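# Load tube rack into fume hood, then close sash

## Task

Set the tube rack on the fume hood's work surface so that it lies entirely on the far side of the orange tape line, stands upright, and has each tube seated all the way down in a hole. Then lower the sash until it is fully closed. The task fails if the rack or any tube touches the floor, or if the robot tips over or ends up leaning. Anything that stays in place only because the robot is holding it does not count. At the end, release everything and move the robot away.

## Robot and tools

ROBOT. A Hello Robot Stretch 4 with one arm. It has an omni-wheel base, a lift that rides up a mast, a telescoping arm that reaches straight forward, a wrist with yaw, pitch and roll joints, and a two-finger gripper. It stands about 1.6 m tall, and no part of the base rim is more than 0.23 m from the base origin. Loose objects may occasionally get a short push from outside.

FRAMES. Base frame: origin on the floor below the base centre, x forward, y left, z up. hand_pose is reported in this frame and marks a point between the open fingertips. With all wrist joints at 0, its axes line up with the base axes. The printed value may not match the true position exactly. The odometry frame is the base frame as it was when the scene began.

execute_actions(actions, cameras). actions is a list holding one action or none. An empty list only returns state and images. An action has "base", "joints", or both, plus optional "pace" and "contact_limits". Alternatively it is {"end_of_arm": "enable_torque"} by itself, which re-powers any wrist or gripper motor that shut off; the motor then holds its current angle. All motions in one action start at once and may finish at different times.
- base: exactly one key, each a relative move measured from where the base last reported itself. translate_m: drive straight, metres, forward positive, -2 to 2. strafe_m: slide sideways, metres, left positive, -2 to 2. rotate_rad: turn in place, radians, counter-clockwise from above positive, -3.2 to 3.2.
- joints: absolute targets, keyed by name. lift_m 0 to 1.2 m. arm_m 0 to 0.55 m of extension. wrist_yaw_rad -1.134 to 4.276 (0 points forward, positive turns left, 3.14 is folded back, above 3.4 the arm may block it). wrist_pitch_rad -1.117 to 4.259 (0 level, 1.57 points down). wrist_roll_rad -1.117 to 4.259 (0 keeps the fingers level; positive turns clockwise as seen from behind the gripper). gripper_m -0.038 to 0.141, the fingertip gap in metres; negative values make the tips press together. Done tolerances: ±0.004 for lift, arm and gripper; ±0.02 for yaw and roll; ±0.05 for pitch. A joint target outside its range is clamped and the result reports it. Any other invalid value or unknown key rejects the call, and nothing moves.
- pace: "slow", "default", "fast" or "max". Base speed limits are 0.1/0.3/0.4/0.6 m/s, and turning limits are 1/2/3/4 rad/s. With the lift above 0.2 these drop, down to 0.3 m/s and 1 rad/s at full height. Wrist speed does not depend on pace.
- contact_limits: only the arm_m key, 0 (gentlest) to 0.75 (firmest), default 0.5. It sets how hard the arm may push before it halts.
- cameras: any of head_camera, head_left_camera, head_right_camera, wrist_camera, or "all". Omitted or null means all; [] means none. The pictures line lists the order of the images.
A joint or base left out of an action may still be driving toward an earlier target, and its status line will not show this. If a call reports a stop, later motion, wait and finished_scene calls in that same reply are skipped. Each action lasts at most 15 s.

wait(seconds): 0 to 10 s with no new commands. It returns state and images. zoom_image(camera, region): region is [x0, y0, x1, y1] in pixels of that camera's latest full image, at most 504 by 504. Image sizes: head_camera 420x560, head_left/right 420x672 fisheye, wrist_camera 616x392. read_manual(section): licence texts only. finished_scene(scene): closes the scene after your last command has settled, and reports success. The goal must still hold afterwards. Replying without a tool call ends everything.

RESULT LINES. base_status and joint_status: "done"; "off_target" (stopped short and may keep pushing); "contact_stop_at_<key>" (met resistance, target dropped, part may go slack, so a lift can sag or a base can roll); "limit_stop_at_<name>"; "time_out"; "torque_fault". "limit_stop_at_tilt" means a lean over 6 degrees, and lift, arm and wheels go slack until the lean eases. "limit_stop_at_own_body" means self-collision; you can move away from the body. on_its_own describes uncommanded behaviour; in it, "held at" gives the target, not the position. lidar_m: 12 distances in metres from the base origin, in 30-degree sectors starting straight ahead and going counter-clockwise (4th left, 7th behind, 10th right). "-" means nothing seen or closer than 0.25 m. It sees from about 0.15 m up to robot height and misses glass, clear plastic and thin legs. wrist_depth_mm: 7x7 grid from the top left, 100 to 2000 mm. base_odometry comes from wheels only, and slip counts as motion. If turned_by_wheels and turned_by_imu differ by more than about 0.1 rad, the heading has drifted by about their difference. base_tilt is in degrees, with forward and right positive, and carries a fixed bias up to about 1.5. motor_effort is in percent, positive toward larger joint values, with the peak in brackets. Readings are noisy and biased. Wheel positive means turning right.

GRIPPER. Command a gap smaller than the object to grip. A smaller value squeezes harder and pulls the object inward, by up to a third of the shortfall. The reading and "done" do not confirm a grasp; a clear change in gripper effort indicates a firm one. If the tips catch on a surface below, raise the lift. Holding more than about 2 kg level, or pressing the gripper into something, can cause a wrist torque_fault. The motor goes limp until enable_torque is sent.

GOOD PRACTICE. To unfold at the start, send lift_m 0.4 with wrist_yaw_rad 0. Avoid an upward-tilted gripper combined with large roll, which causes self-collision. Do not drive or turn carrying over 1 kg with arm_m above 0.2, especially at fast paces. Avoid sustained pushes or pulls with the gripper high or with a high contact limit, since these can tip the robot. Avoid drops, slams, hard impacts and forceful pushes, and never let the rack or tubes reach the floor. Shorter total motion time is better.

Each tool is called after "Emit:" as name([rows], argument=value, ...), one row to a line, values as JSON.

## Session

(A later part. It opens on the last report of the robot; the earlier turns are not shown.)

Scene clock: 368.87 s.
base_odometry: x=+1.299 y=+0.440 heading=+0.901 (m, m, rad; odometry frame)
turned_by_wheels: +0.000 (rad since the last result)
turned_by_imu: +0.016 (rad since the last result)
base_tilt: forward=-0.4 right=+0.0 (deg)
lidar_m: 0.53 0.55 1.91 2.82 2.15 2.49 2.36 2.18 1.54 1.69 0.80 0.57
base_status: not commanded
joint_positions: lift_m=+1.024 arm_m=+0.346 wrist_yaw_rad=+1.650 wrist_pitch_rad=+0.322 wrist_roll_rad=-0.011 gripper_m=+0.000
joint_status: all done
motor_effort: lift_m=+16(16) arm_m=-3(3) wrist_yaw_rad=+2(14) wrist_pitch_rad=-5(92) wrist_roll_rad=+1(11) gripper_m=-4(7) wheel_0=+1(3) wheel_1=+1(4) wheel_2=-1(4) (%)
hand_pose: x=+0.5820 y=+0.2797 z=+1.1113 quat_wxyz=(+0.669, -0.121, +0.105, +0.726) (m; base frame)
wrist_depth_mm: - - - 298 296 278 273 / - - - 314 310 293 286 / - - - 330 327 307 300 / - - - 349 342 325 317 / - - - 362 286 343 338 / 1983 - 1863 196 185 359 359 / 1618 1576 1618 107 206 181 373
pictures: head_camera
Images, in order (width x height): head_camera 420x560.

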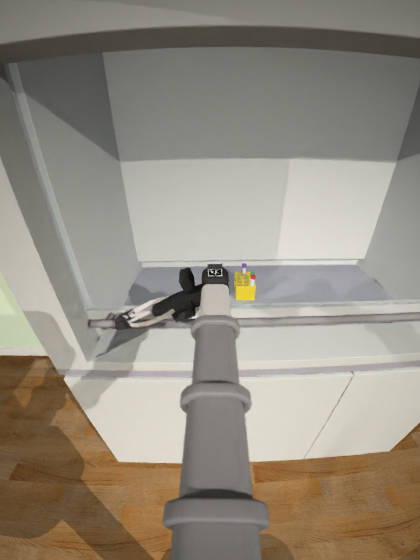

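Emit:
execute_actions([
  {"joints":{"lift_m":0.974,"wrist_pitch_rad":0.0},"pace":"slow"},
], cameras=[])

Emit:
execute_actions([
  {"joints":{"lift_m":0.974,"wrist_pitch_rad":0.25}},
], cameras=["head_camera","wrist_camera"])

Scene clock: 380.30 s.
base_odometry: x=+1.299 y=+0.440 heading=+0.901 (m, m, rad; odometry frame)
turned_by_wheels: +0.000 (rad since the last result)
turned_by_imu: +0.000 (rad since the last result)
base_tilt: forward=-0.5 right=-0.1 (deg)
lidar_m: 0.52 0.56 1.90 2.83 2.18 2.49 2.35 2.18 1.53 1.71 0.80 0.56
base_status: not commanded
joint_positions: lift_m=+0.974 arm_m=+0.346 wrist_yaw_rad=+1.650 wrist_pitch_rad=+0.002 wrist_roll_rad=-0.011 gripper_m=+0.000
joint_status: all done
motor_effort: lift_m=+16(17) arm_m=-3(3) wrist_yaw_rad=+1(1) wrist_pitch_rad=-6(9) wrist_roll_rad=+1(1) gripper_m=-4(5) wheel_0=+0(1) wheel_1=+1(1) wheel_2=-1(1) (%)
hand_pose: x=+0.5808 y=+0.2945 z=+1.1518 quat_wxyz=(+0.679, -0.005, -0.003, +0.734) (m; base frame)
wrist_depth_mm: - - - 334 330 315 309 / - - - 336 332 315 310 / - - - 338 334 317 312 / - - - 340 334 319 312 / - - - 340 336 320 315 / - - - 196 185 325 317 / - - - 107 248 322 320
pictures: none
No camera images: the call's "cameras" was empty. Leave "cameras" out to get every camera's image.

Scene clock: 381.20 s.
base_odometry: x=+1.299 y=+0.440 heading=+0.901 (m, m, rad; odometry frame)
turned_by_wheels: +0.000 (rad since the last result)
turned_by_imu: +0.007 (rad since the last result)
base_tilt: forward=-0.5 right=+0.0 (deg)
lidar_m: 0.53 0.56 1.91 2.81 2.16 2.48 2.35 2.17 1.54 1.74 0.79 0.56
base_status: not commanded
joint_positions: lift_m=+0.975 arm_m=+0.346 wrist_yaw_rad=+1.653 wrist_pitch_rad=+0.240 wrist_roll_rad=-0.012 gripper_m=+0.000
joint_status: all done
on_its_own: wrist_pitch_rad is at rest, and its effort (+28) is outside its rest range (-23 to +23)
motor_effort: lift_m=+11(16) arm_m=-3(3) wrist_yaw_rad=-9(21) wrist_pitch_rad=+28(67) wrist_roll_rad=+3(8) gripper_m=-6(5) wheel_0=+4(7) wheel_1=+1(5) wheel_2=+1(5) (%)
hand_pose: x=+0.5805 y=+0.2864 z=+1.0842 quat_wxyz=(+0.672, -0.092, +0.077, +0.731) (m; base frame)
wrist_depth_mm: - - - 296 293 277 271 / - - - 309 304 287 279 / - - - 320 317 298 291 / - - - 336 330 310 304 / - - - 343 289 322 317 / - - 1983 195 183 330 330 / 1708 1661 1661 107 191 152 345
pictures: head_camera, wrist_camera
Images, in order (width x height): head_camera 420x560, wrist_camera 616x392.

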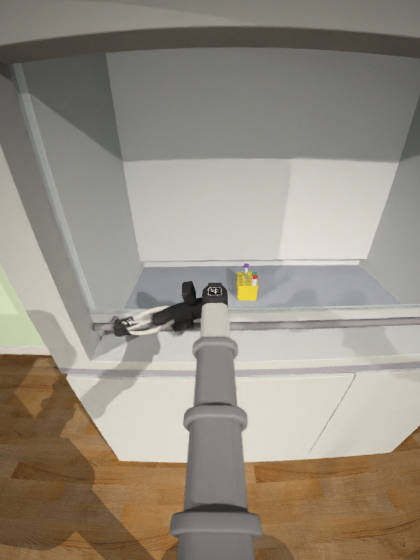

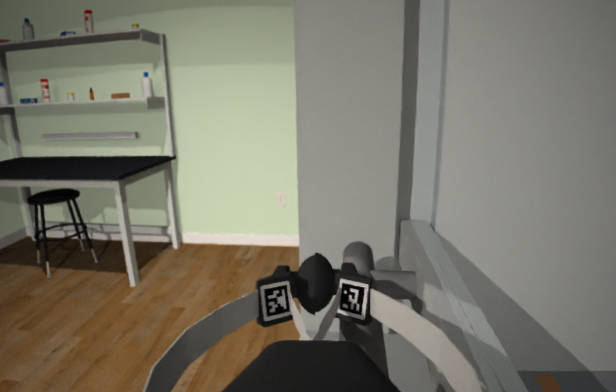

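Emit:
execute_actions([
  {"joints":{"lift_m":0.94,"wrist_pitch_rad":0.0,"arm_m":0.36,"wrist_yaw_rad":1.62},"pace":"slow","contact_limits":{"arm_m":0.1}},
], cameras=[])

Emit:
execute_actions([
  {"joints":{"lift_m":0.94,"wrist_pitch_rad":0.2}},
], cameras=["head_camera","wrist_camera"])

Scene clock: 392.50 s.
base_odometry: x=+1.299 y=+0.440 heading=+0.901 (m, m, rad; odometry frame)
turned_by_wheels: +0.000 (rad since the last result)
turned_by_imu: -0.001 (rad since the last result)
base_tilt: forward=-0.6 right=+0.0 (deg)
lidar_m: 0.53 0.55 1.91 2.82 2.14 2.48 2.35 2.18 1.53 1.73 0.80 0.57
base_status: not commanded
joint_positions: lift_m=+0.941 arm_m=+0.359 wrist_yaw_rad=+1.622 wrist_pitch_rad=-0.006 wrist_roll_rad=-0.009 gripper_m=+0.000
joint_status: all done
motor_effort: lift_m=+5(15) arm_m=+8(10) wrist_yaw_rad=-7(20) wrist_pitch_rad=+17(27) wrist_roll_rad=-6(6) gripper_m=-5(5) wheel_0=+1(4) wheel_1=+1(1) wheel_2=-1(2) (%)
contact_limits: arm_m 0.1
hand_pose: x=+0.6019 y=+0.2926 z=+1.1211 quat_wxyz=(+0.689, -0.001, -0.005, +0.725) (m; base frame)
wrist_depth_mm: - - - 334 329 317 312 / - - - 334 332 317 314 / - - - 334 332 319 314 / - - - 336 334 320 314 / - - - 336 334 322 317 / - - - 196 185 322 317 / - - - 107 200 322 319
pictures: none
No camera images: the call's "cameras" was empty. Leave "cameras" out to get every camera's image.

Scene clock: 393.30 s.
base_odometry: x=+1.299 y=+0.440 heading=+0.901 (m, m, rad; odometry frame)
turned_by_wheels: +0.000 (rad since the last result)
turned_by_imu: +0.013 (rad since the last result)
base_tilt: forward=-0.5 right=+0.0 (deg)
lidar_m: 0.53 0.58 1.94 2.81 2.15 2.48 2.34 2.13 1.54 1.80 0.78 0.57
base_status: not commanded
joint_positions: lift_m=+0.940 arm_m=+0.359 wrist_yaw_rad=+1.620 wrist_pitch_rad=+0.202 wrist_roll_rad=-0.011 gripper_m=+0.000
joint_status: all done
motor_effort: lift_m=+15(15) arm_m=+4(8) wrist_yaw_rad=+1(13) wrist_pitch_rad=-5(75) wrist_roll_rad=+2(5) gripper_m=-5(5) wheel_0=+0(1) wheel_1=+0(3) wheel_2=+0(3) (%)
hand_pose: x=+0.6037 y=+0.2866 z=+1.0607 quat_wxyz=(+0.686, -0.077, +0.065, +0.721) (m; base frame)
wrist_depth_mm: - - - 291 289 277 271 / - - - 301 298 285 278 / - - - 312 310 294 287 / - - - 324 322 306 298 / - - - 332 324 317 310 / - - - 196 185 330 322 / 1808 1661 1708 107 179 327 327
pictures: head_camera, wrist_camera
Images, in order (width x height): head_camera 420x560, wrist_camera 616x392.

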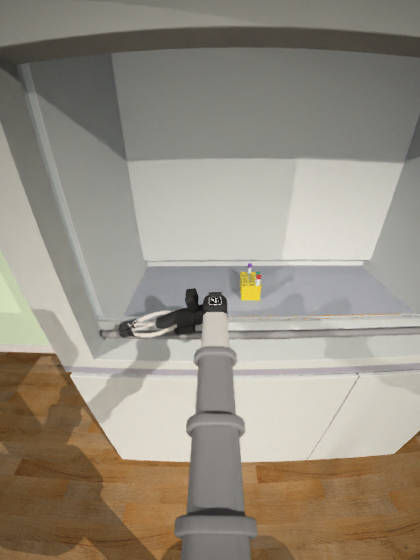

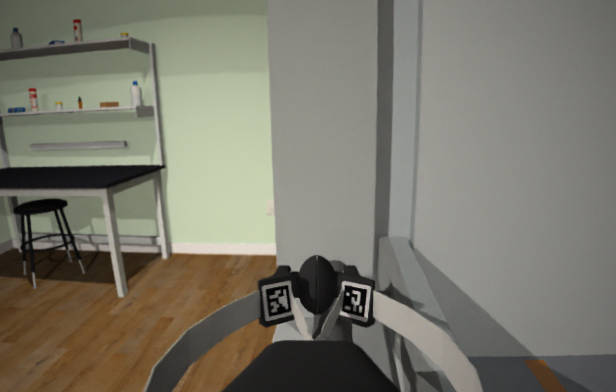

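Now use lift nudges for the final bit.

Emit:
execute_actions([
  {"joints":{"lift_m":0.85,"wrist_pitch_rad":-0.03},"pace":"slow"},
], cameras=[])

Emit:
execute_actions(actions=[], cameras=[])

Scene clock: 398.37 s.
base_odometry: x=+1.299 y=+0.440 heading=+0.901 (m, m, rad; odometry frame)
turned_by_wheels: +0.000 (rad since the last result)
turned_by_imu: -0.001 (rad since the last result)
base_tilt: forward=-0.5 right=+0.0 (deg)
lidar_m: 0.53 0.57 1.93 2.82 2.16 2.45 2.35 2.17 1.52 1.77 0.80 0.57
base_status: not commanded
joint_positions: lift_m=+0.890 arm_m=+0.359 wrist_yaw_rad=+1.620 wrist_pitch_rad=-0.048 wrist_roll_rad=-0.010 gripper_m=+0.000
joint_status: lift_m contact_stop (moved -0.050 of -0.090); the others done
on_its_own: lift_m is slack since a contact_stop (your +0.850 is given up)
motor_effort: lift_m=+19(18) arm_m=+3(4) wrist_yaw_rad=+0(7) wrist_pitch_rad=-4(39) wrist_roll_rad=-2(7) gripper_m=-5(4) wheel_0=+0(0) wheel_1=+1(1) wheel_2=-1(3) (%)
hand_pose: x=+0.6034 y=+0.2921 z=+1.0824 quat_wxyz=(+0.689, +0.014, -0.020, +0.724) (m; base frame)
wrist_depth_mm: - - - 330 327 310 307 / - - - 329 325 312 304 / - - - 329 324 310 304 / - - - 327 324 312 304 / - - - 327 324 310 304 / - - - 197 185 307 303 / - - - 107 220 306 303
pictures: none
No camera images: the call's "cameras" was empty. Leave "cameras" out to get every camera's image.

not run: a stop came earlier in this reply.

Emit:
execute_actions([
  {"joints":{"lift_m":0.85},"pace":"slow"},
], cameras=[])

Scene clock: 402.07 s.
base_odometry: x=+1.299 y=+0.440 heading=+0.901 (m, m, rad; odometry frame)
turned_by_wheels: +0.000 (rad since the last result)
turned_by_imu: +0.000 (rad since the last result)
base_tilt: forward=-0.5 right=+0.0 (deg)
lidar_m: 0.53 0.57 1.94 2.81 2.20 2.47 2.32 2.16 1.50 1.77 0.80 0.58
base_status: not commanded
joint_positions: lift_m=+0.878 arm_m=+0.359 wrist_yaw_rad=+1.620 wrist_pitch_rad=-0.050 wrist_roll_rad=-0.010 gripper_m=+0.000
joint_status: lift_m contact_stop (moved -0.012 of -0.040)
on_its_own: lift_m is slack since a contact_stop (your +0.850 is given up)
motor_effort: lift_m=+19(20) arm_m=+3(3) wrist_yaw_rad=+0(6) wrist_pitch_rad=+4(31) wrist_roll_rad=-2(7) gripper_m=-5(6) wheel_0=+0(1) wheel_1=+1(2) wheel_2=-1(2) (%)
hand_pose: x=+0.6035 y=+0.2921 z=+1.0710 quat_wxyz=(+0.689, +0.015, -0.021, +0.724) (m; base frame)
wrist_depth_mm: - - - 330 327 314 307 / - - - 330 325 310 306 / - - - 330 325 310 304 / - - - 329 325 312 304 / - - - 327 324 310 303 / - - - 196 185 309 303 / - - - 107 217 306 303
pictures: none
No camera images: the call's "cameras" was empty. Leave "cameras" out to get every camera's image.

Emit:
execute_actions([
  {"joints":{"lift_m":0.83},"pace":"slow"},
], cameras=[])

Scene clock: 405.37 s.
base_odometry: x=+1.299 y=+0.440 heading=+0.901 (m, m, rad; odometry frame)
turned_by_wheels: +0.000 (rad since the last result)
turned_by_imu: +0.000 (rad since the last result)
base_tilt: forward=-0.6 right=+0.1 (deg)
lidar_m: 0.54 0.56 1.92 2.82 2.15 2.47 2.35 2.13 1.54 1.78 0.81 0.57
base_status: not commanded
joint_positions: lift_m=+0.869 arm_m=+0.359 wrist_yaw_rad=+1.620 wrist_pitch_rad=-0.050 wrist_roll_rad=-0.010 gripper_m=+0.000
joint_status: lift_m contact_stop (moved -0.009 of -0.048)
on_its_own: lift_m is slack since a contact_stop (your +0.830 is given up)
motor_effort: lift_m=+19(19) arm_m=+3(3) wrist_yaw_rad=+0(5) wrist_pitch_rad=+4(30) wrist_roll_rad=-1(6) gripper_m=-5(5) wheel_0=+0(0) wheel_1=+1(2) wheel_2=-1(2) (%)
hand_pose: x=+0.6036 y=+0.2921 z=+1.0617 quat_wxyz=(+0.689, +0.015, -0.021, +0.724) (m; base frame)
wrist_depth_mm: - - - 332 327 312 307 / - - - 330 325 312 307 / - - - 329 325 312 306 / - - - 329 324 310 304 / - - - 327 322 309 304 / - - - 197 185 309 303 / - - - 107 217 306 304
pictures: none
No camera images: the call's "cameras" was empty. Leave "cameras" out to get every camera's image.

Emit:
execute_actions([
  {"joints":{"lift_m":0.83},"pace":"slow"},
], cameras=[])

Scene clock: 408.37 s.
base_odometry: x=+1.299 y=+0.440 heading=+0.901 (m, m, rad; odometry frame)
turned_by_wheels: +0.000 (rad since the last result)
turned_by_imu: +0.000 (rad since the last result)
base_tilt: forward=-0.6 right=+0.0 (deg)
lidar_m: 0.53 0.57 1.95 2.82 2.18 2.46 2.35 2.16 1.52 1.80 0.80 0.56
base_status: not commanded
joint_positions: lift_m=+0.860 arm_m=+0.359 wrist_yaw_rad=+1.620 wrist_pitch_rad=-0.051 wrist_roll_rad=-0.010 gripper_m=+0.000
joint_status: lift_m contact_stop (moved -0.009 of -0.039)
on_its_own: lift_m is slack since a contact_stop (your +0.830 is given up)
motor_effort: lift_m=+17(16) arm_m=+3(3) wrist_yaw_rad=+1(5) wrist_pitch_rad=+7(30) wrist_roll_rad=-1(6) gripper_m=-5(5) wheel_0=-1(1) wheel_1=+1(1) wheel_2=-1(2) (%)
hand_pose: x=+0.6035 y=+0.2920 z=+1.0534 quat_wxyz=(+0.689, +0.015, -0.021, +0.724) (m; base frame)
wrist_depth_mm: - - - 332 327 312 307 / - - - 330 327 314 307 / - - - 329 325 312 306 / - - - 329 324 310 306 / - - - 327 324 309 304 / - - - 196 185 307 303 / - - - 107 217 306 301
pictures: none
No camera images: the call's "cameras" was empty. Leave "cameras" out to get every camera's image.

Emit:
execute_actions([
  {"joints":{"lift_m":0.82},"pace":"slow"},
], cameras=["head_camera"])

Scene clock: 411.70 s.
base_odometry: x=+1.299 y=+0.440 heading=+0.901 (m, m, rad; odometry frame)
turned_by_wheels: +0.000 (rad since the last result)
turned_by_imu: +0.000 (rad since the last result)
base_tilt: forward=-0.6 right=-0.1 (deg)
lidar_m: 0.54 0.57 1.92 2.80 2.16 2.47 2.35 2.15 1.54 1.78 0.78 0.56
base_status: not commanded
joint_positions: lift_m=+0.858 arm_m=+0.359 wrist_yaw_rad=+1.621 wrist_pitch_rad=-0.054 wrist_roll_rad=-0.010 gripper_m=+0.000
joint_status: lift_m contact_stop (moved -0.002 of -0.040)
on_its_own: lift_m is slack since a contact_stop (your +0.820 is given up)
motor_effort: lift_m=+14(17) arm_m=+3(3) wrist_yaw_rad=-3(5) wrist_pitch_rad=+13(35) wrist_roll_rad=-4(5) gripper_m=-5(5) wheel_0=+0(1) wheel_1=+2(1) wheel_2=-2(3) (%)
hand_pose: x=+0.6033 y=+0.2921 z=+1.0519 quat_wxyz=(+0.689, +0.016, -0.022, +0.724) (m; base frame)
wrist_depth_mm: - - - 334 327 314 309 / - - - 330 327 312 307 / - - - 330 327 312 306 / - - - 329 325 310 307 / - - - 327 322 310 304 / - - - 197 185 309 304 / - - - 107 220 303 303
pictures: head_camera
Images, in order (width x height): head_camera 420x560.

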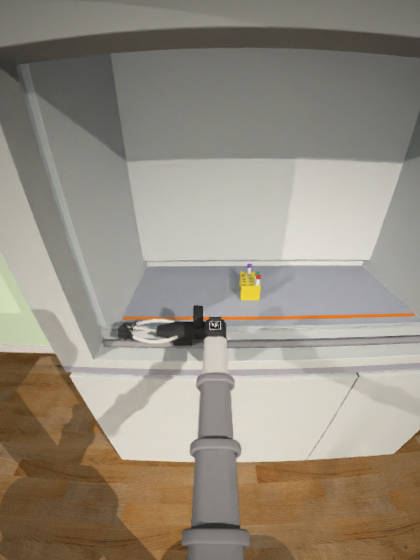

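Closed. Move clear.

Emit:
execute_actions([
  {"joints":{"lift_m":0.9}},
], cameras=[])

Emit:
execute_actions([
  {"joints":{"arm_m":0.0},"base":{"translate_m":-0.2}},
], cameras=["head_camera"])

Emit:
zoom_image(camera="head_camera", region=[60, 200, 420, 360])

Scene clock: 418.20 s.
base_odometry: x=+1.299 y=+0.440 heading=+0.901 (m, m, rad; odometry frame)
turned_by_wheels: +0.000 (rad since the last result)
turned_by_imu: +0.000 (rad since the last result)
base_tilt: forward=-0.5 right=+0.1 (deg)
lidar_m: 0.54 0.57 1.91 2.81 2.16 2.44 2.34 2.12 1.54 1.80 0.79 0.57
base_status: not commanded
joint_positions: lift_m=+0.900 arm_m=+0.359 wrist_yaw_rad=+1.620 wrist_pitch_rad=-0.047 wrist_roll_rad=-0.011 gripper_m=+0.000
joint_status: all done
motor_effort: lift_m=+23(25) arm_m=+3(3) wrist_yaw_rad=+1(2) wrist_pitch_rad=-5(6) wrist_roll_rad=-1(0) gripper_m=-4(5) wheel_0=+0(0) wheel_1=+2(2) wheel_2=-2(1) (%)
hand_pose: x=+0.6036 y=+0.2921 z=+1.0916 quat_wxyz=(+0.689, +0.013, -0.020, +0.724) (m; base frame)
wrist_depth_mm: - - - 330 327 312 306 / - - - 329 325 312 307 / - - - 329 325 310 306 / - - - 329 325 310 306 / - - - 327 324 310 304 / - - - 197 185 309 303 / - - - 107 314 306 304
pictures: none
No camera images: the call's "cameras" was empty. Leave "cameras" out to get every camera's image.

Scene clock: 420.37 s.
base_odometry: x=+1.175 y=+0.283 heading=+0.900 (m, m, rad; odometry frame)
turned_by_wheels: +0.000 (rad since the last result)
turned_by_imu: +0.000 (rad since the last result)
base_tilt: forward=-0.6 right=+0.0 (deg)
lidar_m: 0.74 0.78 2.18 2.32 2.10 2.25 2.14 2.17 1.52 1.47 1.07 0.79
base_status: done
joint_positions: lift_m=+0.900 arm_m=+0.001 wrist_yaw_rad=+1.620 wrist_pitch_rad=-0.047 wrist_roll_rad=-0.011 gripper_m=+0.000
joint_status: all done
motor_effort: lift_m=+22(23) arm_m=-6(8) wrist_yaw_rad=+0(2) wrist_pitch_rad=-6(6) wrist_roll_rad=+0(1) gripper_m=-6(4) wheel_0=-1(1) wheel_1=-1(10) wheel_2=-2(9) (%)
hand_pose: x=+0.2451 y=+0.2921 z=+1.0915 quat_wxyz=(+0.689, +0.013, -0.020, +0.724) (m; base frame)
wrist_depth_mm: - - - - - - 1983 / - - - - - - - / - - - - - - - / - - - - - - - / - - - - - - - / - - - 196 185 - - / - - - 107 - - -
pictures: head_camera
Images, in order (width x height): head_camera 420x560.

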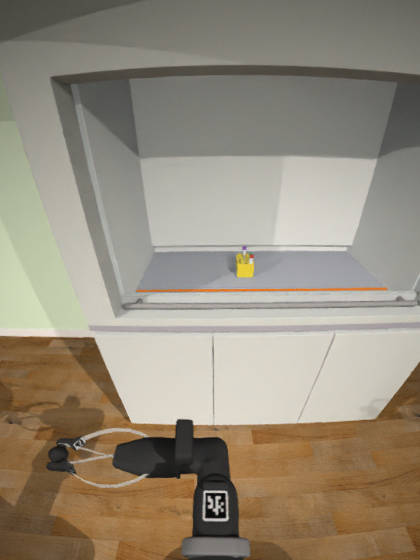

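Region (60, 200, 420, 360) of head_camera's 420x560 image, scaled by 1.400, with more detail than that image has.

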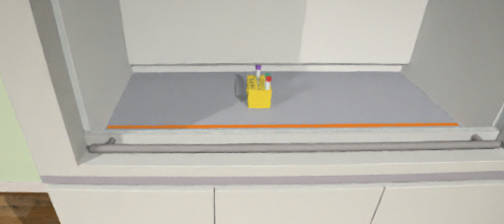

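Emit:
finished_scene(scene=1)

The scene is finished: the task was done.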